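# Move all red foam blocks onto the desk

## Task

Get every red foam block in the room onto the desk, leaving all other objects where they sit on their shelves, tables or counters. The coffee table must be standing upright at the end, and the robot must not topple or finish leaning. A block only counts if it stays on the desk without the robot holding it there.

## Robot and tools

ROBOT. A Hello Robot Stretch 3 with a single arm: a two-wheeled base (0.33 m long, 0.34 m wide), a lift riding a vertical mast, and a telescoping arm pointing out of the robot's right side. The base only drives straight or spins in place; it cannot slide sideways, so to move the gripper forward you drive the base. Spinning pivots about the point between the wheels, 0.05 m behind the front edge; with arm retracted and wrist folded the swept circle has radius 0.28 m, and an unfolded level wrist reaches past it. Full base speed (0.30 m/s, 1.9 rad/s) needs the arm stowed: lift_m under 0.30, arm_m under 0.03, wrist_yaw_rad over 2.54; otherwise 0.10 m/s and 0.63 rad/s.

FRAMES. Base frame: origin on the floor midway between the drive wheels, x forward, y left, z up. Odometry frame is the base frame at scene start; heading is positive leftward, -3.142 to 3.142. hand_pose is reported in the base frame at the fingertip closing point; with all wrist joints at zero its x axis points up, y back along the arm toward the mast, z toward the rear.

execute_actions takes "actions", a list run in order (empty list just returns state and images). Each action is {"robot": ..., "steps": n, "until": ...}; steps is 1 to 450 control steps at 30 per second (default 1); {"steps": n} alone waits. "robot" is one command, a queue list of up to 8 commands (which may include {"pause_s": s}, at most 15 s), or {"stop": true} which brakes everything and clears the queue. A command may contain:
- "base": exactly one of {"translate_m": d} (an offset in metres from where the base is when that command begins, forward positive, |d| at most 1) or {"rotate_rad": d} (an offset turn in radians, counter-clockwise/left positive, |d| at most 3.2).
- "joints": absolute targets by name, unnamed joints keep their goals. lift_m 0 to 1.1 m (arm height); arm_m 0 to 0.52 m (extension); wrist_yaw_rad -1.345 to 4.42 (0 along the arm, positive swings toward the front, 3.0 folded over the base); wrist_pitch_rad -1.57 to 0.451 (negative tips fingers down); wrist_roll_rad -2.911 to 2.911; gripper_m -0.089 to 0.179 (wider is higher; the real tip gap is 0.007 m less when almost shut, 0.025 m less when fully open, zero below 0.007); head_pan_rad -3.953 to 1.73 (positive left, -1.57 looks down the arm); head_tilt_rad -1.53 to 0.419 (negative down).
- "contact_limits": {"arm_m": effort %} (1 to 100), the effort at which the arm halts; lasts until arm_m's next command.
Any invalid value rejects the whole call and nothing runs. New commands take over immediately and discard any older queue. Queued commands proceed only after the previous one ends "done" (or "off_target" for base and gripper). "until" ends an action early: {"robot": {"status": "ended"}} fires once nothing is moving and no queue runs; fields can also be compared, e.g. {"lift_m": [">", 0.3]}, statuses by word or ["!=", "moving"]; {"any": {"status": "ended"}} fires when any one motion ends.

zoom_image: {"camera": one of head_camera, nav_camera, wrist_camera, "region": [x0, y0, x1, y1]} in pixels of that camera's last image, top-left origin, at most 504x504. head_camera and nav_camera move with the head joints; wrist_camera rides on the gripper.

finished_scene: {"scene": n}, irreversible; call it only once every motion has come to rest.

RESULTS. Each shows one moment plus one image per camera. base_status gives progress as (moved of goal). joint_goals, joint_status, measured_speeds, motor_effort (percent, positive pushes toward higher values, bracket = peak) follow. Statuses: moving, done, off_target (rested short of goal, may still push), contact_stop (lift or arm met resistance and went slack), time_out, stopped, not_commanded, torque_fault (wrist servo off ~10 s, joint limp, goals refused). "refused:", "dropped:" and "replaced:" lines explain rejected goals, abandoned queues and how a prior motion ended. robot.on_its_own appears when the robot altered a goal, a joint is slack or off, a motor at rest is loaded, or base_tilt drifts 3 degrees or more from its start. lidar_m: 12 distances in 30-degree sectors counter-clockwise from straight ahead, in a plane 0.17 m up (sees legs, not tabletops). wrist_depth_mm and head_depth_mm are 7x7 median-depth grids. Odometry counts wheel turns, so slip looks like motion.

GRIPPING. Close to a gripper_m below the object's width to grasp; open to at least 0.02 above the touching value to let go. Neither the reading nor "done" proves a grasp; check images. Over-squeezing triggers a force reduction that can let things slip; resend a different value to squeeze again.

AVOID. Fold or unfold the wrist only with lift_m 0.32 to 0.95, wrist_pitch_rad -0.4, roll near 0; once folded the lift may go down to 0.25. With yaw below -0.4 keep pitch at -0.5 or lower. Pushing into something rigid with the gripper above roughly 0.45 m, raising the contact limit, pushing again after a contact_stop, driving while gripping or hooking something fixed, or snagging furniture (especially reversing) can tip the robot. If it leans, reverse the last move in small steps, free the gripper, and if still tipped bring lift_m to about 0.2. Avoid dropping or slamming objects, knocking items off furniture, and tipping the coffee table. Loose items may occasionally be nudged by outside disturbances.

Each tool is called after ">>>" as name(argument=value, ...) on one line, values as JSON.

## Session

>>> execute_actions(actions=[{"robot":{"joints":{"head_tilt_rad":-0.5}},"steps":90,"until":{"robot":{"status":"ended"}}}])

>>> execute_actions(actions=[{"robot":{"joints":{"head_pan_rad":1.4}},"steps":90,"until":{"robot":{"status":"ended"}}}])

>>> execute_actions(actions=[{"robot":{"joints":{"head_pan_rad":-1.5}},"steps":90,"until":{"robot":{"status":"ended"}}}])

>>> execute_actions(actions=[{"robot":{"joints":{"head_pan_rad":-3.1}},"steps":90,"until":{"robot":{"status":"ended"}}}])

Scene clock: 0.87 s.
robot.base_odometry: x=+0.000 y=+0.000 heading=+0.000 (m, m, rad; robot's odometry frame)
robot.turned_by_wheels: +0.000 (rad since the last result)
robot.turned_by_imu: +0.000 (rad since the last result)
robot.base_tilt: forward=+0.2 right=+2.0 (deg)
robot.lidar_m: 0.93 0.86 0.97 1.93 1.92 1.31 1.06 1.49 1.31 1.83 1.80 1.08
robot.head_depth_mm: 1114 959 1031 1283 1345 1506 1337 / 1187 923 987 1527 1354 1435 1329 / 1194 885 946 1546 1295 1333 1331 / 1158 890 923 1502 1266 1290 1317 / 1121 1181 1068 1452 1209 1413 1293 / 1079 1167 1094 1383 1203 1449 1253 / 1053 1132 1071 1304 1109 1075 1198
robot.base_status: not_commanded
robot.joint_positions: lift_m=+0.334 arm_m=+0.001 wrist_yaw_rad=+3.074 wrist_pitch_rad=-0.454 wrist_roll_rad=+0.004 gripper_m=+0.037 head_pan_rad=-0.014 head_tilt_rad=-0.494
robot.joint_goals: lift_m=+0.334 arm_m=+0.001 wrist_yaw_rad=+3.074 wrist_pitch_rad=-0.454 wrist_roll_rad=+0.004 gripper_m=+0.037 head_pan_rad=-0.014 head_tilt_rad=-0.500
robot.joint_status: lift_m=not_commanded arm_m=not_commanded wrist_yaw_rad=not_commanded wrist_pitch_rad=not_commanded wrist_roll_rad=not_commanded gripper_m=not_commanded head_pan_rad=not_commanded head_tilt_rad=done
robot.measured_speeds: translate_m=+0.000 rotate_rad=+0.000 lift_m=+0.000 arm_m=+0.000 wrist_yaw_rad=+0.000 wrist_pitch_rad=+0.000 wrist_roll_rad=+0.000 head_pan_rad=+0.000 head_tilt_rad=+0.000
robot: refusals=0 queue=done queue_left=0
robot.motor_effort: left_wheel=+0(0) right_wheel=+0(2) lift_m=+27(27) arm_m=+1(1) wrist_yaw_rad=+0(0) wrist_pitch_rad=+9(9) wrist_roll_rad=+0(0) gripper_m=+0(0) head_pan_rad=-1(0) head_tilt_rad=-5(33) (%)
robot.hand_pose: x=-0.0064 y=+0.0729 z=+0.3389 quat_wxyz=(+0.183, +0.695, +0.136, +0.682) (m; robot's base frame)
robot.wrist_depth_mm: - - - - - - 842 / - - - - - - 808 / - - - - - - 827 / 846 856 858 876 877 891 827 / 685 695 - 711 711 719 729 / 578 585 - 591 601 603 611 / 503 516 - 524 500 519 521
pictures: head_camera (sideways: a quarter turn clockwise sets it upright), nav_camera (sideways: a quarter turn counterclockwise sets it upright), wrist_camera
camera_calibration (this result's frames):
head_camera: T_world_to_cam=[[-0.460807, -0.0357265, -0.886781, 1.18279], [-0.00828335, 0.999319, -0.0359561, 0.0495124], [0.887462, -0.00922332, -0.460789, 0.551731], [0, 0, 0, 1]] pos_world=[0.0558095, -0.00213273, 1.30489]
nav_camera: T_world_to_cam=[[0.515475, -0.015091, 0.856771, -1.07612], [-0.0116598, -0.999876, -0.0105965, 0.063569], [0.856825, -0.00452758, -0.515587, 0.618969], [0, 0, 0, 1]] pos_world=[0.0251059, 0.0501238, 1.24179]
wrist_camera: T_world_to_cam=[[0.995915, -0.083277, 0.0349121, -0.00570697], [-0.0160946, -0.544142, -0.838839, 0.371803], [0.0888531, 0.83485, -0.54326, 0.285443], [0, 0, 0, 1]] pos_world=[-0.0136948, -0.036464, 0.467151]
Images, in order (width x height): head_camera 896x504, nav_camera 672x504, wrist_camera 644x364.

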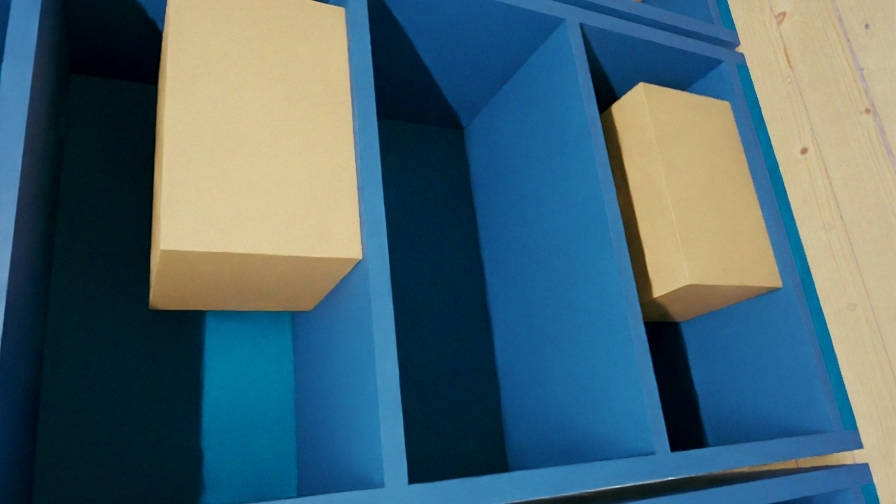

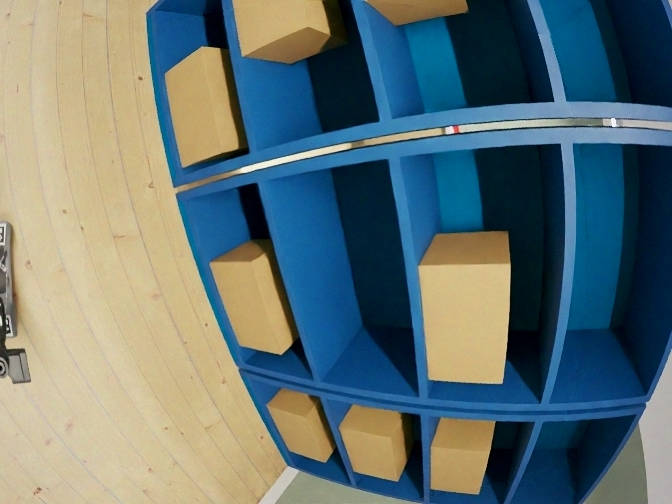

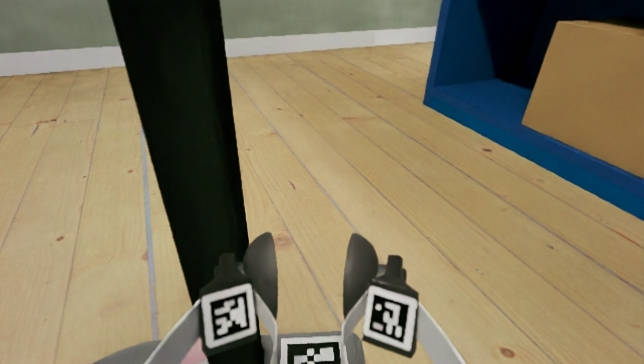

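Scene clock: 2.13 s.
robot.base_odometry: x=+0.000 y=+0.000 heading=+0.000 (m, m, rad; robot's odometry frame)
robot.turned_by_wheels: +0.000 (rad since the last result)
robot.turned_by_imu: +0.000 (rad since the last result)
robot.base_tilt: forward=+0.2 right=+1.8 (deg)
robot.lidar_m: 0.93 0.86 0.97 1.93 1.92 1.31 1.06 1.49 1.30 1.82 1.81 1.09
robot.head_depth_mm: 1027 1070 1088 1209 1181 1535 1270 / 2032 2192 1261 1307 1491 1545 1344 / 1942 2128 2345 2580 2068 1597 1329 / 1851 2021 2201 2409 2085 1610 1320 / 1757 1901 2078 2273 2043 1607 1311 / 1659 1804 1956 2163 2033 1595 1299 / 1596 1704 1855 1990 2030 1579 1284
robot.base_status: not_commanded
robot.joint_positions: lift_m=+0.334 arm_m=+0.001 wrist_yaw_rad=+3.074 wrist_pitch_rad=-0.454 wrist_roll_rad=+0.004 gripper_m=+0.037 head_pan_rad=+1.393 head_tilt_rad=-0.494
robot.joint_goals: lift_m=+0.334 arm_m=+0.001 wrist_yaw_rad=+3.074 wrist_pitch_rad=-0.454 wrist_roll_rad=+0.004 gripper_m=+0.037 head_pan_rad=+1.400 head_tilt_rad=-0.500
robot.joint_status: lift_m=not_commanded arm_m=not_commanded wrist_yaw_rad=not_commanded wrist_pitch_rad=not_commanded wrist_roll_rad=not_commanded gripper_m=not_commanded head_pan_rad=done head_tilt_rad=done
robot.measured_speeds: translate_m=+0.000 rotate_rad=+0.000 lift_m=+0.000 arm_m=+0.000 wrist_yaw_rad=+0.000 wrist_pitch_rad=+0.000 wrist_roll_rad=+0.000 head_pan_rad=+0.000 head_tilt_rad=+0.000
robot: refusals=0 queue=done queue_left=0
robot.motor_effort: left_wheel=-1(0) right_wheel=+0(0) lift_m=+27(28) arm_m=+0(0) wrist_yaw_rad=+0(0) wrist_pitch_rad=+9(9) wrist_roll_rad=+0(0) gripper_m=+0(1) head_pan_rad=+3(32) head_tilt_rad=-4(3) (%)
robot.hand_pose: x=-0.0064 y=+0.0729 z=+0.3389 quat_wxyz=(+0.183, +0.695, +0.136, +0.682) (m; robot's base frame)
robot.wrist_depth_mm: - - - - - - 862 / - - - - - - 814 / - - - - - - 828 / 848 853 847 872 889 897 829 / 687 692 - 710 716 720 728 / 579 586 - 598 599 600 602 / 504 515 - 528 500 517 524
pictures: head_camera (sideways: a quarter turn clockwise sets it upright), nav_camera (sideways: a quarter turn counterclockwise sets it upright), wrist_camera
camera_calibration (this result's frames):
head_camera: T_world_to_cam=[[-0.0400631, -0.460655, -0.886674, 1.18009], [-0.987251, 0.15506, -0.035951, 0.0554774], [0.154049, 0.87393, -0.460994, 0.556472], [0, 0, 0, 1]] pos_world=[0.0163243, 0.048694, 1.30488]
nav_camera: T_world_to_cam=[[0.099127, 0.506281, 0.856652, -1.07342], [0.98454, -0.174837, -0.010597, 0.0574929], [0.144409, 0.844459, -0.515785, 0.623573], [0, 0, 0, 1]] pos_world=[-0.0402483, 0.0269247, 1.24179]
wrist_camera: T_world_to_cam=[[0.995915, -0.0832773, 0.0349119, -0.00570693], [-0.016095, -0.544142, -0.838839, 0.371803], [0.0888533, 0.83485, -0.54326, 0.285443], [0, 0, 0, 1]] pos_world=[-0.0136948, -0.036464, 0.467151]
Images, in order (width x height): head_camera 896x504, nav_camera 672x504, wrist_camera 644x364.

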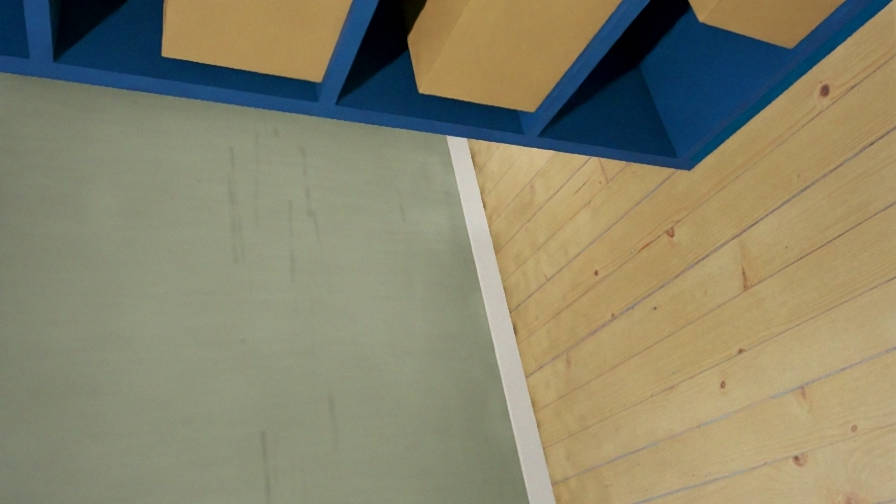

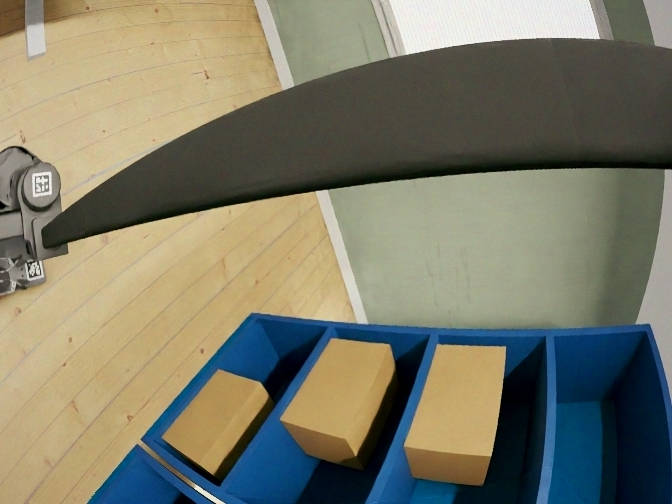

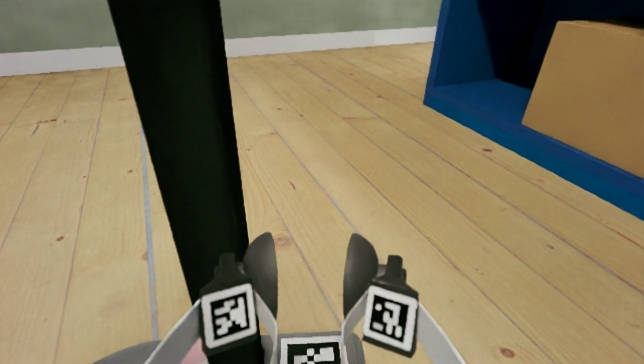

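Scene clock: 4.07 s.
robot.base_odometry: x=+0.000 y=+0.000 heading=+0.000 (m, m, rad; robot's odometry frame)
robot.turned_by_wheels: +0.000 (rad since the last result)
robot.turned_by_imu: +0.000 (rad since the last result)
robot.base_tilt: forward=+0.2 right=+1.9 (deg)
robot.lidar_m: 0.93 0.86 0.97 1.93 1.92 1.32 1.07 1.48 1.31 1.83 1.80 1.09
robot.head_depth_mm: 1709 1895 2059 2239 2082 1646 1340 / 1670 1817 2006 2198 2089 1641 1336 / 1601 1748 1923 2116 2090 1621 1326 / 1569 1693 1880 2041 2090 1612 1315 / 1524 1670 1811 1982 2072 1595 1301 / 1500 1609 1753 1909 2035 1586 1307 / 1470 1570 1713 1886 2003 1575 1299
robot.base_status: not_commanded
robot.joint_positions: lift_m=+0.334 arm_m=+0.001 wrist_yaw_rad=+3.074 wrist_pitch_rad=-0.454 wrist_roll_rad=+0.004 gripper_m=+0.037 head_pan_rad=-1.493 head_tilt_rad=-0.494
robot.joint_goals: lift_m=+0.334 arm_m=+0.001 wrist_yaw_rad=+3.074 wrist_pitch_rad=-0.454 wrist_roll_rad=+0.004 gripper_m=+0.037 head_pan_rad=-1.500 head_tilt_rad=-0.500
robot.joint_status: lift_m=not_commanded arm_m=not_commanded wrist_yaw_rad=not_commanded wrist_pitch_rad=not_commanded wrist_roll_rad=not_commanded gripper_m=not_commanded head_pan_rad=done head_tilt_rad=done
robot.measured_speeds: translate_m=+0.000 rotate_rad=+0.000 lift_m=+0.000 arm_m=+0.000 wrist_yaw_rad=+0.000 wrist_pitch_rad=+0.000 wrist_roll_rad=+0.000 head_pan_rad=+0.000 head_tilt_rad=+0.000
robot: refusals=0 queue=done queue_left=0
robot.motor_effort: left_wheel=-1(0) right_wheel=+0(0) lift_m=+28(28) arm_m=+1(0) wrist_yaw_rad=+1(0) wrist_pitch_rad=+9(9) wrist_roll_rad=+0(0) gripper_m=+0(0) head_pan_rad=-3(31) head_tilt_rad=-3(2) (%)
robot.hand_pose: x=-0.0064 y=+0.0729 z=+0.3389 quat_wxyz=(+0.183, +0.695, +0.136, +0.682) (m; robot's base frame)
robot.wrist_depth_mm: - - - - - - 862 / - - - - - - 796 / - - - - - - 842 / 842 847 878 875 876 890 828 / 675 694 - 711 717 725 721 / 581 581 - 593 602 605 601 / 499 511 - 527 505 521 524
pictures: head_camera (sideways: a quarter turn clockwise sets it upright), nav_camera (sideways: a quarter turn counterclockwise sets it upright), wrist_camera
camera_calibration (this result's frames):
head_camera: T_world_to_cam=[[-0.0779293, 0.455919, -0.886603, 1.18023], [0.994332, 0.100054, -0.0359475, 0.0433852], [0.0723189, -0.88438, -0.461132, 0.557149], [0, 0, 0, 1]] pos_world=[0.00854242, -0.0496963, 1.30487]
nav_camera: T_world_to_cam=[[0.0323472, -0.515012, 0.856572, -1.07291], [-0.99672, -0.0802282, -0.0105974, 0.069579], [0.074179, -0.85342, -0.515918, 0.624174], [0, 0, 0, 1]] pos_world=[0.0577559, -0.0142983, 1.24179]
wrist_camera: T_world_to_cam=[[0.995915, -0.0832772, 0.0349121, -0.00570698], [-0.0160948, -0.544142, -0.838839, 0.371803], [0.0888533, 0.83485, -0.54326, 0.285443], [0, 0, 0, 1]] pos_world=[-0.0136948, -0.036464, 0.467151]
Images, in order (width x height): head_camera 896x504, nav_camera 672x504, wrist_camera 644x364.

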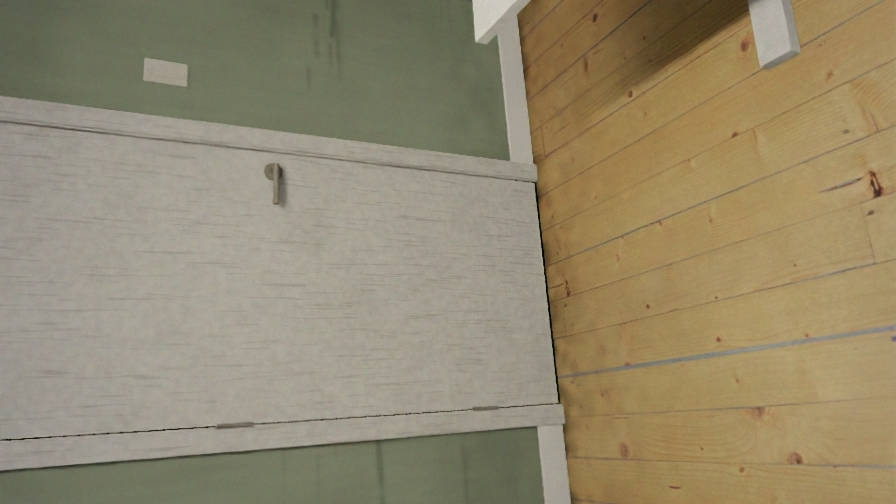

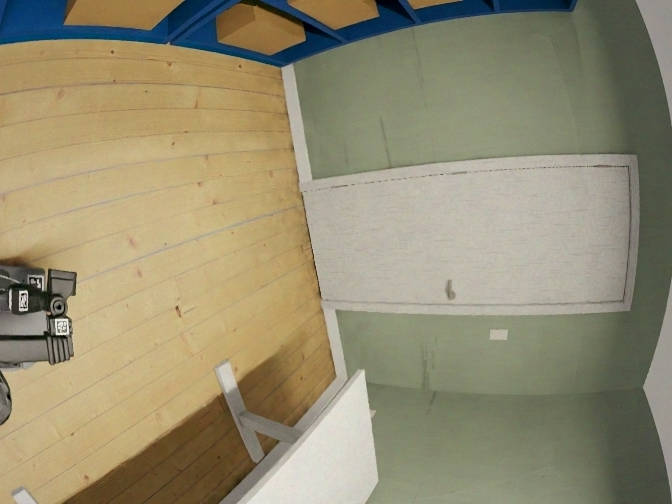

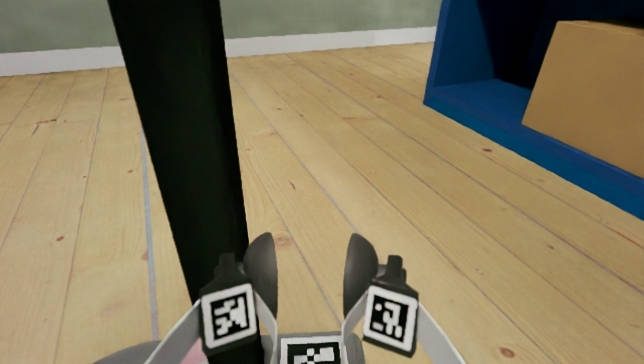

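Scene clock: 5.43 s.
robot.base_odometry: x=+0.000 y=+0.000 heading=+0.000 (m, m, rad; robot's odometry frame)
robot.turned_by_wheels: +0.000 (rad since the last result)
robot.turned_by_imu: +0.000 (rad since the last result)
robot.base_tilt: forward=+0.2 right=+1.9 (deg)
robot.lidar_m: 0.93 0.86 0.97 1.93 1.92 1.32 1.07 1.49 1.31 1.83 1.80 1.09
robot.head_depth_mm: 1422 1558 1696 1832 1734 1576 1341 / 1377 1497 1646 1782 1023 1646 1331 / 1339 1465 1593 1301 973 1610 1292 / 1299 1398 1548 1282 927 1502 1310 / 1255 1360 1492 1268 918 1602 1310 / 1238 1332 1445 1252 910 1541 1308 / 1200 1290 1400 1237 899 1529 1290
robot.base_status: not_commanded
robot.joint_positions: lift_m=+0.334 arm_m=+0.001 wrist_yaw_rad=+3.074 wrist_pitch_rad=-0.454 wrist_roll_rad=+0.004 gripper_m=+0.037 head_pan_rad=-3.093 head_tilt_rad=-0.494
robot.joint_goals: lift_m=+0.334 arm_m=+0.001 wrist_yaw_rad=+3.074 wrist_pitch_rad=-0.454 wrist_roll_rad=+0.004 gripper_m=+0.037 head_pan_rad=-3.100 head_tilt_rad=-0.500
robot.joint_status: lift_m=not_commanded arm_m=not_commanded wrist_yaw_rad=not_commanded wrist_pitch_rad=not_commanded wrist_roll_rad=not_commanded gripper_m=not_commanded head_pan_rad=done head_tilt_rad=done
robot.measured_speeds: translate_m=+0.000 rotate_rad=+0.000 lift_m=+0.000 arm_m=+0.000 wrist_yaw_rad=+0.000 wrist_pitch_rad=+0.000 wrist_roll_rad=+0.000 head_pan_rad=+0.000 head_tilt_rad=+0.000
robot: refusals=0 queue=done queue_left=0
robot.motor_effort: left_wheel=+0(0) right_wheel=+0(0) lift_m=+27(28) arm_m=+0(0) wrist_yaw_rad=+1(1) wrist_pitch_rad=+9(9) wrist_roll_rad=+0(0) gripper_m=+0(1) head_pan_rad=-4(30) head_tilt_rad=-3(2) (%)
robot.hand_pose: x=-0.0064 y=+0.0729 z=+0.3389 quat_wxyz=(+0.183, +0.695, +0.136, +0.682) (m; robot's base frame)
robot.wrist_depth_mm: - - - - - - 848 / - - - - - - 819 / - - - - - - 829 / 852 846 861 883 889 885 827 / 686 691 - 709 717 717 721 / 574 583 - 593 601 599 614 / 505 518 - 528 499 517 518
pictures: head_camera (sideways: a quarter turn clockwise sets it upright), nav_camera (sideways: a quarter turn counterclockwise sets it upright), wrist_camera
camera_calibration (this result's frames):
head_camera: T_world_to_cam=[[0.458023, 0.0645835, -0.886591, 1.17694], [0.0709758, -0.99683, -0.0359469, 0.0490169], [-0.886102, -0.046462, -0.461155, 0.563026], [0, 0, 0, 1]] pos_world=[-0.0436465, -0.000990141, 1.30487]
nav_camera: T_world_to_cam=[[-0.51576, -0.0172952, 0.856559, -1.06955], [-0.0510877, 0.998638, -0.0105975, 0.0638107], [-0.855209, -0.0492253, -0.515941, 0.629873], [0, 0, 0, 1]] pos_world=[-0.00969908, -0.0512162, 1.24179]
wrist_camera: T_world_to_cam=[[0.995915, -0.083277, 0.0349121, -0.00570696], [-0.0160946, -0.544142, -0.838839, 0.371803], [0.0888531, 0.83485, -0.543259, 0.285443], [0, 0, 0, 1]] pos_world=[-0.0136948, -0.036464, 0.467151]
Images, in order (width x height): head_camera 896x504, nav_camera 672x504, wrist_camera 644x364.

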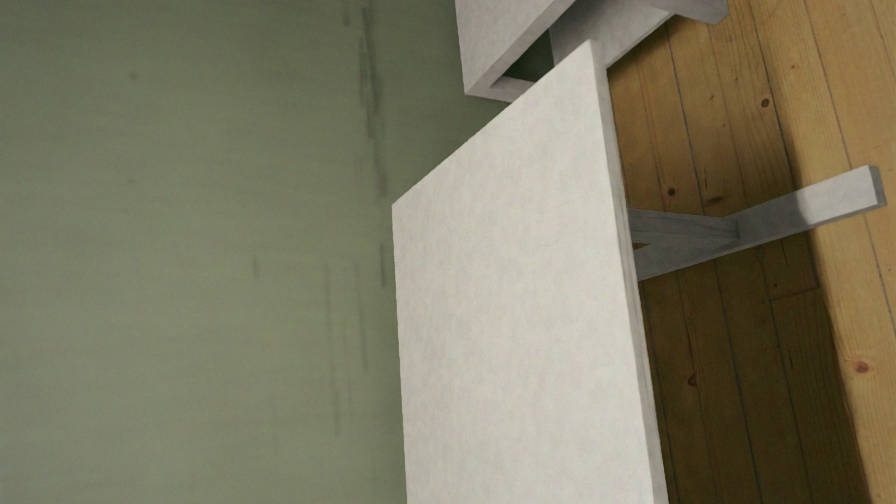

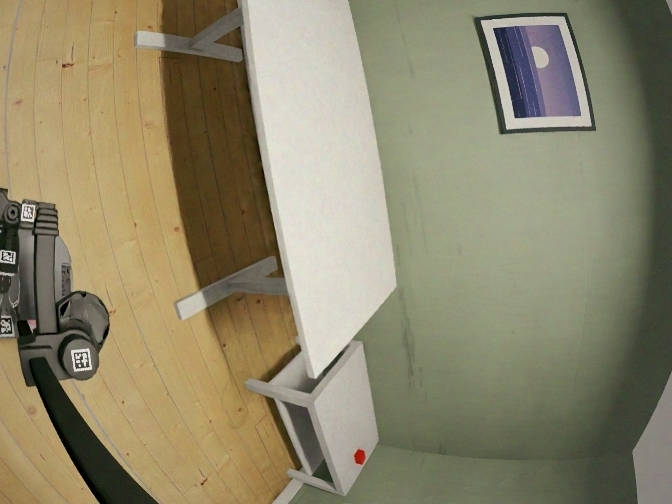

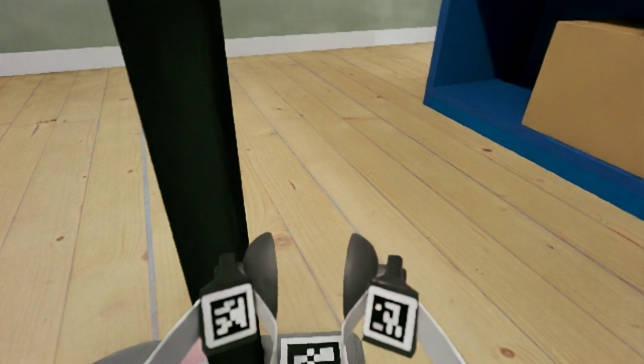

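>>> execute_actions(actions=[{"robot":[{"joints":{"lift_m":0.28,"head_pan_rad":-0.9,"head_tilt_rad":-0.6},"base":{"rotate_rad":1.59}},{"base":{"translate_m":1}},{"base":{"translate_m":0.5}},{"base":{"rotate_rad":-1.22}},{"base":{"translate_m":1}}],"steps":450,"until":{"robot":{"status":"ended"}}},{"steps":200,"until":{"robot":{"status":"ended"}}}])

Scene clock: 23.27 s.
robot.base_odometry: x=+0.904 y=+1.861 heading=+0.370 (m, m, rad; robot's odometry frame)
robot.turned_by_wheels: +0.370 (rad since the last result)
robot.turned_by_imu: +0.386 (rad since the last result)
robot.base_tilt: forward=+0.2 right=+1.9 (deg)
robot.lidar_m: 0.44 0.46 0.50 0.49 0.51 0.71 2.08 0.66 0.51 0.77 0.59 0.46
robot.head_depth_mm: 2906 2748 3156 2454 1877 1519 1253 / 2832 2361 2577 2465 1860 1498 1255 / 2535 2032 2152 2328 1861 1501 1249 / 2250 1900 1849 2130 1799 1479 1239 / 475 524 584 656 759 868 1082 / 499 555 625 611 787 757 1101 / 556 627 702 555 680 650 726
robot.base_status: done (translate_m +1.0000 of +1.0000)
robot.joint_positions: lift_m=+0.280 arm_m=+0.001 wrist_yaw_rad=+3.074 wrist_pitch_rad=-0.456 wrist_roll_rad=+0.004 gripper_m=+0.037 head_pan_rad=-0.907 head_tilt_rad=-0.593
robot.joint_goals: lift_m=+0.280 arm_m=+0.001 wrist_yaw_rad=+3.074 wrist_pitch_rad=-0.456 wrist_roll_rad=+0.004 gripper_m=+0.037 head_pan_rad=-0.900 head_tilt_rad=-0.600
robot.joint_status: lift_m=done arm_m=not_commanded wrist_yaw_rad=not_commanded wrist_pitch_rad=not_commanded wrist_roll_rad=not_commanded gripper_m=not_commanded head_pan_rad=done head_tilt_rad=done
robot.measured_speeds: translate_m=+0.000 rotate_rad=+0.000 lift_m=+0.000 arm_m=+0.000 wrist_yaw_rad=+0.000 wrist_pitch_rad=+0.000 wrist_roll_rad=+0.000 head_pan_rad=+0.000 head_tilt_rad=+0.000
robot: refusals=0 queue=done queue_left=0
robot.motor_effort: left_wheel=+2(8) right_wheel=-3(9) lift_m=+17(28) arm_m=+0(0) wrist_yaw_rad=+1(0) wrist_pitch_rad=+10(10) wrist_roll_rad=+0(0) gripper_m=-1(0) head_pan_rad=+1(29) head_tilt_rad=-4(18) (%)
robot.hand_pose: x=-0.0065 y=+0.0727 z=+0.2848 quat_wxyz=(+0.183, +0.695, +0.136, +0.682) (m; robot's base frame)
robot.wrist_depth_mm: 472 - 487 491 499 507 502 / 512 515 530 529 541 545 520 / 560 560 571 586 594 598 561 / 604 607 620 627 636 645 596 / 603 608 - 624 631 633 552 / 511 516 - 535 529 527 503 / 453 - - - 456 460 458
pictures: head_camera (sideways: a quarter turn clockwise sets it upright), nav_camera (sideways: a quarter turn counterclockwise sets it upright), wrist_camera
camera_calibration (this result's frames):
head_camera: T_world_to_cam=[[-0.369839, 0.404279, -0.836527, 1.1167], [0.771038, 0.635904, -0.033564, 0.0416397], [0.518381, -0.657408, -0.546897, 0.66602], [0, 0, 0, 1]] pos_world=[0.0356417, -0.0400919, 1.29979]
nav_camera: T_world_to_cam=[[0.36253, -0.47616, 0.801152, -1.00267], [-0.786775, -0.617145, -0.0107717, 0.0685239], [0.499556, -0.626421, -0.598365, 0.728843], [0, 0, 0, 1]] pos_world=[0.0533125, 0.0214221, 1.24014]
wrist_camera: T_world_to_cam=[[0.995917, -0.0832354, 0.0349315, -0.0038316], [-0.0161653, -0.545174, -0.838167, 0.326191], [0.0888089, 0.834181, -0.544293, 0.256552], [0, 0, 0, 1]] pos_world=[-0.0136952, -0.0364988, 0.413176]
Images, in order (width x height): head_camera 896x504, nav_camera 672x504, wrist_camera 644x364.

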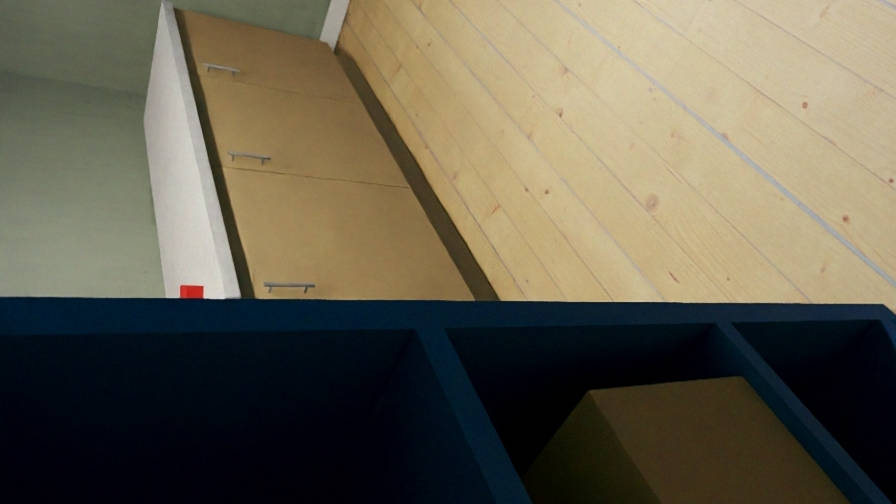

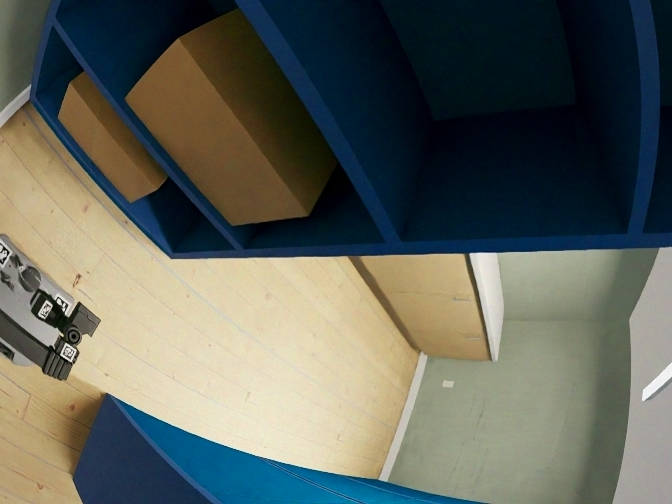

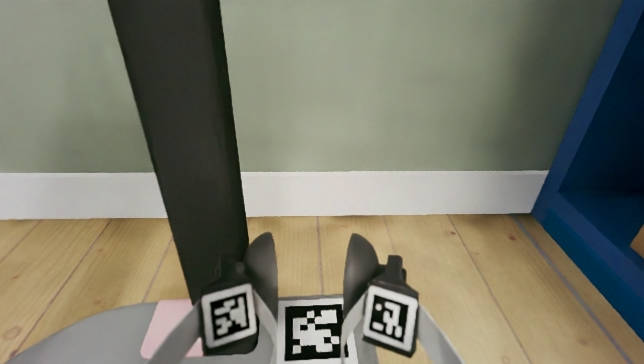

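>>> execute_actions(actions=[{"robot":[{"base":{"rotate_rad":-1.27}},{"base":{"translate_m":0.85}},{"base":{"rotate_rad":0.3}},{"base":{"translate_m":0.83}},{"base":{"rotate_rad":2.52},"joints":{"head_pan_rad":-1.5}},{"joints":{"lift_m":0.97,"wrist_yaw_rad":1.5,"wrist_pitch_rad":-0.4,"gripper_m":0.17}}],"steps":450,"until":{"robot":{"status":"ended"}}},{"steps":300,"until":{"robot":{"status":"ended"}}}])

Scene clock: 45.90 s.
robot.base_odometry: x=+2.117 y=+0.727 heading=+1.920 (m, m, rad; robot's odometry frame)
robot.turned_by_wheels: +1.550 (rad since the last result)
robot.turned_by_imu: +1.578 (rad since the last result)
robot.base_tilt: forward=+0.1 right=+1.8 (deg)
robot.lidar_m: 1.03 1.07 0.98 0.94 0.98 1.34 1.79 0.59 0.43 0.42 0.43 1.44
robot.head_depth_mm: 804 882 957 743 582 - - / 815 895 965 739 577 - - / 821 902 969 730 572 - - / 833 913 988 659 548 589 - / 846 930 975 663 545 603 - / 854 943 1016 706 540 582 - / 859 948 1058 1134 553 - -
robot.base_status: done (rotate_rad +2.5198 of +2.5200)
robot.joint_positions: lift_m=+0.970 arm_m=+0.001 wrist_yaw_rad=+1.503 wrist_pitch_rad=-0.420 wrist_roll_rad=+0.004 gripper_m=+0.170 head_pan_rad=-1.493 head_tilt_rad=-0.593
robot.joint_goals: lift_m=+0.970 arm_m=+0.001 wrist_yaw_rad=+1.500 wrist_pitch_rad=-0.400 wrist_roll_rad=+0.004 gripper_m=+0.170 head_pan_rad=-1.500 head_tilt_rad=-0.600
robot.joint_status: lift_m=done arm_m=not_commanded wrist_yaw_rad=done wrist_pitch_rad=done wrist_roll_rad=not_commanded gripper_m=done head_pan_rad=done head_tilt_rad=done
robot.measured_speeds: translate_m=+0.000 rotate_rad=+0.000 lift_m=+0.000 arm_m=+0.000 wrist_yaw_rad=+0.000 wrist_pitch_rad=+0.000 wrist_roll_rad=+0.000 head_pan_rad=+0.000 head_tilt_rad=+0.000
robot: refusals=0 queue=done queue_left=0
robot.motor_effort: left_wheel=-4(8) right_wheel=+3(11) lift_m=+36(37) arm_m=+0(0) wrist_yaw_rad=-2(4) wrist_pitch_rad=+12(15) wrist_roll_rad=+0(0) gripper_m=+0(92) head_pan_rad=-4(29) head_tilt_rad=-3(3) (%)
robot.hand_pose: x=+0.2022 y=-0.1617 z=+0.9817 quat_wxyz=(+0.606, +0.580, -0.405, +0.363) (m; robot's base frame)
robot.wrist_depth_mm: - 886 891 - - - - / - 966 969 - - - - / - - - - - - - / - - - - - - - / - - - - - - - / - - - - - - 278 / - - - - - - 269
pictures: head_camera (sideways: a quarter turn clockwise sets it upright), nav_camera (sideways: a quarter turn counterclockwise sets it upright), wrist_camera
camera_calibration (this result's frames):
head_camera: T_world_to_cam=[[-0.0843584, 0.541417, -0.836512, 1.11494], [0.994111, 0.103036, -0.0335633, 0.040278], [0.0680193, -0.834417, -0.54692, 0.668797], [0, 0, 0, 1]] pos_world=[0.00852258, -0.0497413, 1.29979]
nav_camera: T_world_to_cam=[[0.0384965, -0.597245, 0.801135, -1.00067], [-0.99684, -0.0787021, -0.0107717, 0.0698053], [0.0694843, -0.798188, -0.598387, 0.731496], [0, 0, 0, 1]] pos_world=[0.0572795, -0.00827905, 1.24014]
wrist_camera: T_world_to_cam=[[-0.0851487, -0.995776, 0.034346, -0.183892], [-0.515326, 0.0145105, -0.856871, 0.995657], [0.852754, -0.0906609, -0.514385, 0.479515], [0, 0, 0, 1]] pos_world=[0.0885217, -0.15409, 1.10612]
Images, in order (width x height): head_camera 896x504, nav_camera 672x504, wrist_camera 644x364.

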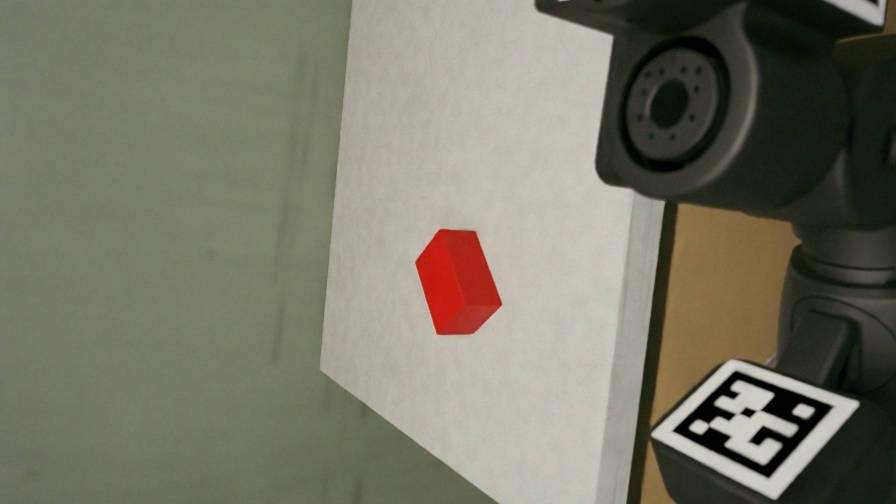

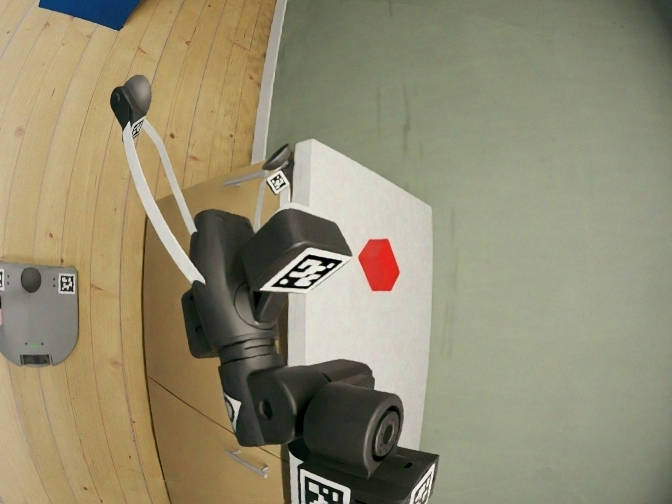

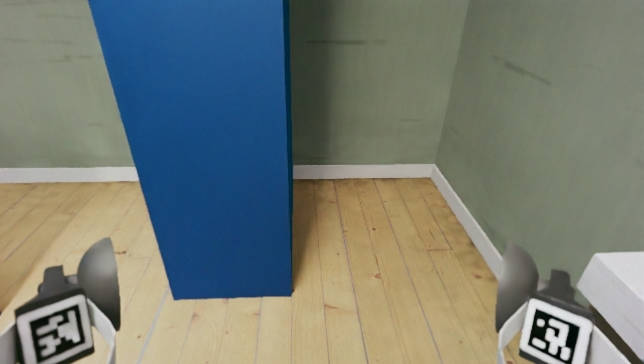

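>>> execute_actions(actions=[{"robot":[{"base":{"translate_m":-0.035},"joints":{"wrist_yaw_rad":0.68,"arm_m":0.29,"lift_m":0.98}},{"joints":{"lift_m":0.93}}],"steps":450,"until":{"robot":{"status":"ended"}}}])

Scene clock: 50.53 s.
robot.base_odometry: x=+2.129 y=+0.694 heading=+1.920 (m, m, rad; robot's odometry frame)
robot.turned_by_wheels: +0.000 (rad since the last result)
robot.turned_by_imu: -0.001 (rad since the last result)
robot.base_tilt: forward=+0.2 right=+1.7 (deg)
robot.lidar_m: 1.07 1.11 0.98 0.94 0.98 1.35 1.76 0.59 0.43 0.42 0.43 1.44
robot.head_depth_mm: 802 882 953 676 562 556 658 / 810 890 959 - 556 565 671 / 824 902 974 - 553 576 688 / 832 917 987 663 548 587 705 / 844 929 981 657 545 601 724 / 850 941 1006 733 542 613 741 / 857 951 1057 701 538 627 760
robot.base_status: done (translate_m -0.0350 of -0.0350)
robot.joint_positions: lift_m=+0.930 arm_m=+0.290 wrist_yaw_rad=+0.681 wrist_pitch_rad=-0.420 wrist_roll_rad=+0.004 gripper_m=+0.170 head_pan_rad=-1.493 head_tilt_rad=-0.593
robot.joint_goals: lift_m=+0.930 arm_m=+0.290 wrist_yaw_rad=+0.680 wrist_pitch_rad=-0.400 wrist_roll_rad=+0.004 gripper_m=+0.170 head_pan_rad=-1.500 head_tilt_rad=-0.600
robot.joint_status: lift_m=done arm_m=done wrist_yaw_rad=done wrist_pitch_rad=done wrist_roll_rad=not_commanded gripper_m=done head_pan_rad=done head_tilt_rad=done
robot.measured_speeds: translate_m=+0.000 rotate_rad=+0.000 lift_m=+0.000 arm_m=+0.000 wrist_yaw_rad=+0.000 wrist_pitch_rad=+0.000 wrist_roll_rad=+0.000 head_pan_rad=+0.000 head_tilt_rad=+0.000
robot: refusals=0 queue=done queue_left=0
robot.motor_effort: left_wheel=-3(7) right_wheel=+3(4) lift_m=+17(36) arm_m=+3(5) wrist_yaw_rad=-2(4) wrist_pitch_rad=+12(12) wrist_roll_rad=+0(1) gripper_m=+0(0) head_pan_rad=-4(2) head_tilt_rad=-4(4) (%)
robot.hand_pose: x=+0.1196 y=-0.6089 z=+0.9427 quat_wxyz=(+0.700, +0.370, -0.604, +0.091) (m; robot's base frame)
robot.wrist_depth_mm: - - 735 593 489 422 366 / - - 795 627 510 441 386 / - - 867 399 404 410 394 / - - 296 298 303 307 311 / 242 235 219 169 241 245 247 / - 197 139 140 189 202 204 / - 164 121 123 128 172 180
pictures: head_camera (sideways: a quarter turn clockwise sets it upright), nav_camera (sideways: a quarter turn counterclockwise sets it upright), wrist_camera
camera_calibration (this result's frames):
head_camera: T_world_to_cam=[[-0.0843583, 0.541417, -0.836512, 1.11494], [0.994111, 0.103036, -0.0335633, 0.040278], [0.0680191, -0.834417, -0.54692, 0.668798], [0, 0, 0, 1]] pos_world=[0.00852257, -0.0497413, 1.29979]
nav_camera: T_world_to_cam=[[0.0384963, -0.597245, 0.801135, -1.00067], [-0.99684, -0.0787019, -0.0107717, 0.0698053], [0.0694841, -0.798188, -0.598387, 0.731496], [0, 0, 0, 1]] pos_world=[0.0572795, -0.00827905, 1.24014]
wrist_camera: T_world_to_cam=[[-0.787175, -0.615773, 0.0343399, -0.319525], [-0.340127, 0.387007, -0.857052, 1.13223], [0.51446, -0.68633, -0.514084, 0.166799], [0, 0, 0, 1]] pos_world=[0.0477689, -0.520457, 1.0671]
Images, in order (width x height): head_camera 896x504, nav_camera 672x504, wrist_camera 644x364.

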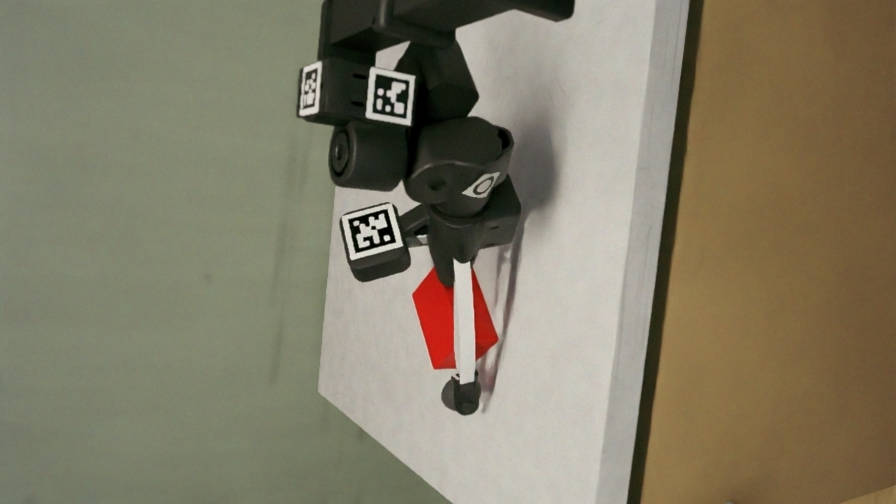

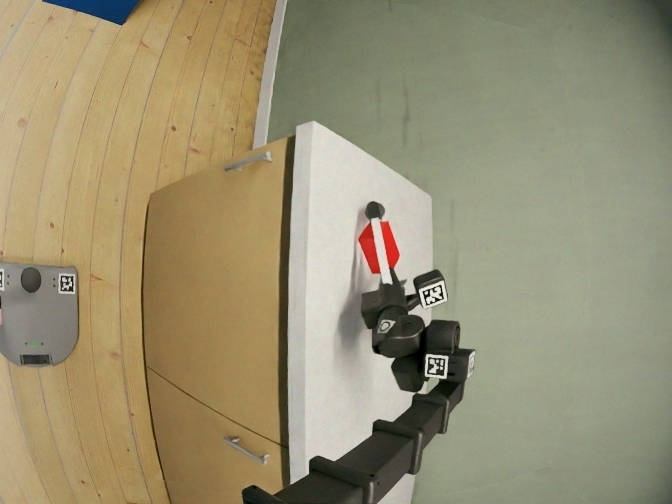

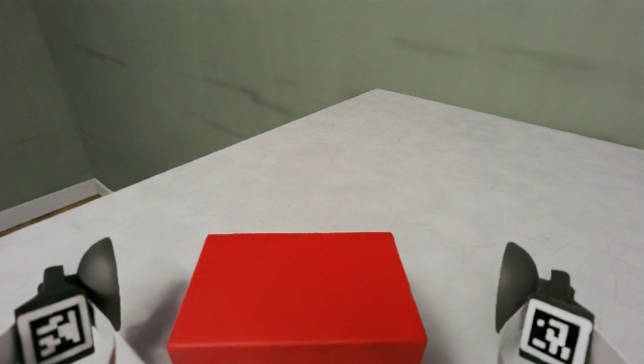

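>>> execute_actions(actions=[{"robot":[{"joints":{"lift_m":0.918,"arm_m":0.28}},{"joints":{"gripper_m":0.055}},{"joints":{"lift_m":0.95}},{"joints":{"arm_m":0,"wrist_yaw_rad":1.5}},{"joints":{"lift_m":0.28,"wrist_yaw_rad":2.8,"head_pan_rad":0,"head_tilt_rad":-0.9},"base":{"rotate_rad":0.72}},{"base":{"translate_m":0.94}},{"base":{"rotate_rad":-0.72}}],"steps":450,"until":{"robot":{"status":"ended"}}},{"steps":300,"until":{"robot":{"status":"ended"}}}])

Scene clock: 70.40 s.
robot.base_odometry: x=+1.305 y=+1.146 heading=+1.920 (m, m, rad; robot's odometry frame)
robot.turned_by_wheels: +0.000 (rad since the last result)
robot.turned_by_imu: +0.004 (rad since the last result)
robot.base_tilt: forward=+0.2 right=+1.9 (deg)
robot.lidar_m: 1.28 0.45 0.33 0.32 0.33 0.46 1.31 1.46 1.11 1.54 0.52 0.47
robot.head_depth_mm: 1070 1206 963 935 856 930 1126 / 1126 1288 1455 1405 1315 1222 1129 / 1132 1312 1532 1676 1448 1260 1112 / 1127 1310 1558 1668 1438 1257 1118 / 1139 1315 1564 1666 1437 1244 1111 / 1145 1321 1579 1659 1423 1248 1100 / 1149 1320 1593 1643 1429 1245 1047
robot.base_status: done (rotate_rad -0.7198 of -0.7200)
robot.joint_positions: lift_m=+0.280 arm_m=+0.002 wrist_yaw_rad=+2.798 wrist_pitch_rad=-0.420 wrist_roll_rad=+0.004 gripper_m=+0.059 head_pan_rad=-0.007 head_tilt_rad=-0.890
robot.joint_goals: lift_m=+0.280 arm_m=+0.000 wrist_yaw_rad=+2.800 wrist_pitch_rad=-0.400 wrist_roll_rad=+0.004 gripper_m=+0.058 head_pan_rad=+0.000 head_tilt_rad=-0.900
robot.joint_status: lift_m=done arm_m=done wrist_yaw_rad=done wrist_pitch_rad=done wrist_roll_rad=not_commanded gripper_m=done head_pan_rad=done head_tilt_rad=done
robot.measured_speeds: translate_m=+0.000 rotate_rad=+0.000 lift_m=+0.000 arm_m=+0.000 wrist_yaw_rad=+0.000 wrist_pitch_rad=+0.000 wrist_roll_rad=+0.000 head_pan_rad=+0.000 head_tilt_rad=+0.000
robot: refusals=0 queue=done queue_left=0
robot.motor_effort: left_wheel=+2(8) right_wheel=-4(8) lift_m=+16(38) arm_m=-2(4) wrist_yaw_rad=+2(3) wrist_pitch_rad=+12(11) wrist_roll_rad=+0(0) gripper_m=-22(100) head_pan_rad=+3(31) head_tilt_rad=-5(28) (%)
robot.hand_pose: x=+0.0542 y=+0.0645 z=+0.2927 quat_wxyz=(+0.264, +0.708, +0.027, +0.655) (m; robot's base frame)
robot.wrist_depth_mm: 286 303 329 357 389 - - / 305 322 351 382 421 - - / 328 347 378 417 465 - - / - 375 410 454 508 845 838 / - 407 150 151 165 666 676 / - - 124 125 126 561 555 / 426 - 126 129 133 482 478
pictures: head_camera (sideways: a quarter turn clockwise sets it upright), nav_camera (sideways: a quarter turn counterclockwise sets it upright), wrist_camera
camera_calibration (this result's frames):
head_camera: T_world_to_cam=[[-0.767193, -0.0369453, -0.640351, 0.863439], [-0.0275989, 0.999317, -0.0245903, 0.0348173], [0.640822, -0.00119251, -0.767689, 0.952464], [0, 0, 0, 1]] pos_world=[0.053026, -0.00175764, 1.28496]
nav_camera: T_world_to_cam=[[0.806347, -0.0133716, 0.591292, -0.73189], [-0.00876577, -0.999905, -0.0106582, 0.0636261], [0.591378, 0.00341107, -0.806387, 0.998833], [0, 0, 0, 1]] pos_world=[0.0000276749, 0.0504264, 1.23888]
wrist_camera: T_world_to_cam=[[0.935092, -0.352737, 0.0343457, -0.0443831], [-0.153992, -0.491676, -0.857054, 0.338876], [0.319201, 0.796135, -0.514081, 0.243422], [0, 0, 0, 1]] pos_world=[0.0159856, -0.0428352, 0.417098]
Images, in order (width x height): head_camera 896x504, nav_camera 672x504, wrist_camera 644x364.

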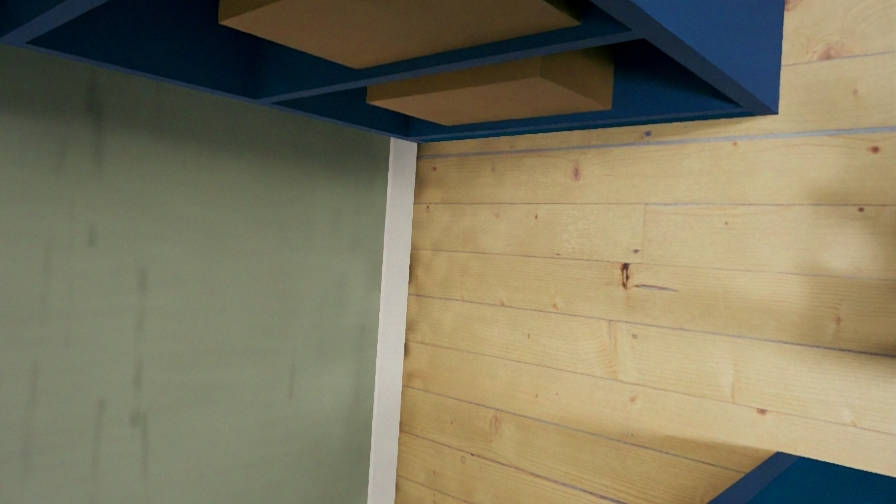

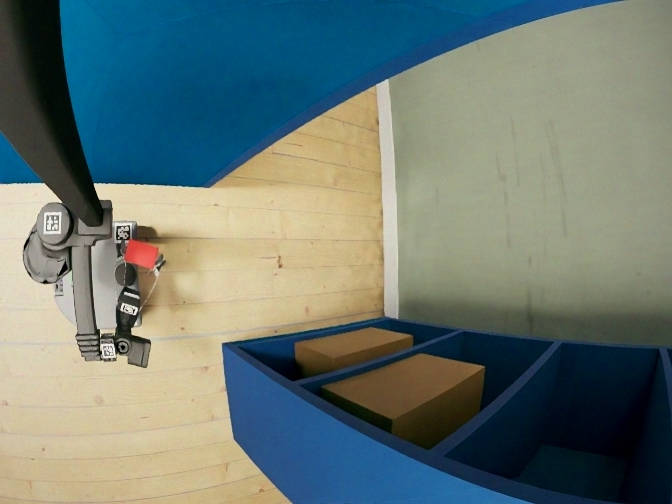

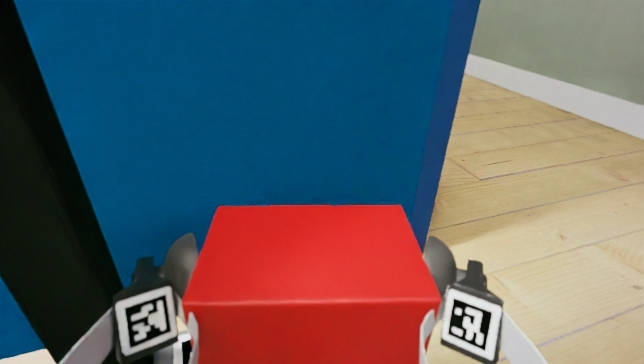

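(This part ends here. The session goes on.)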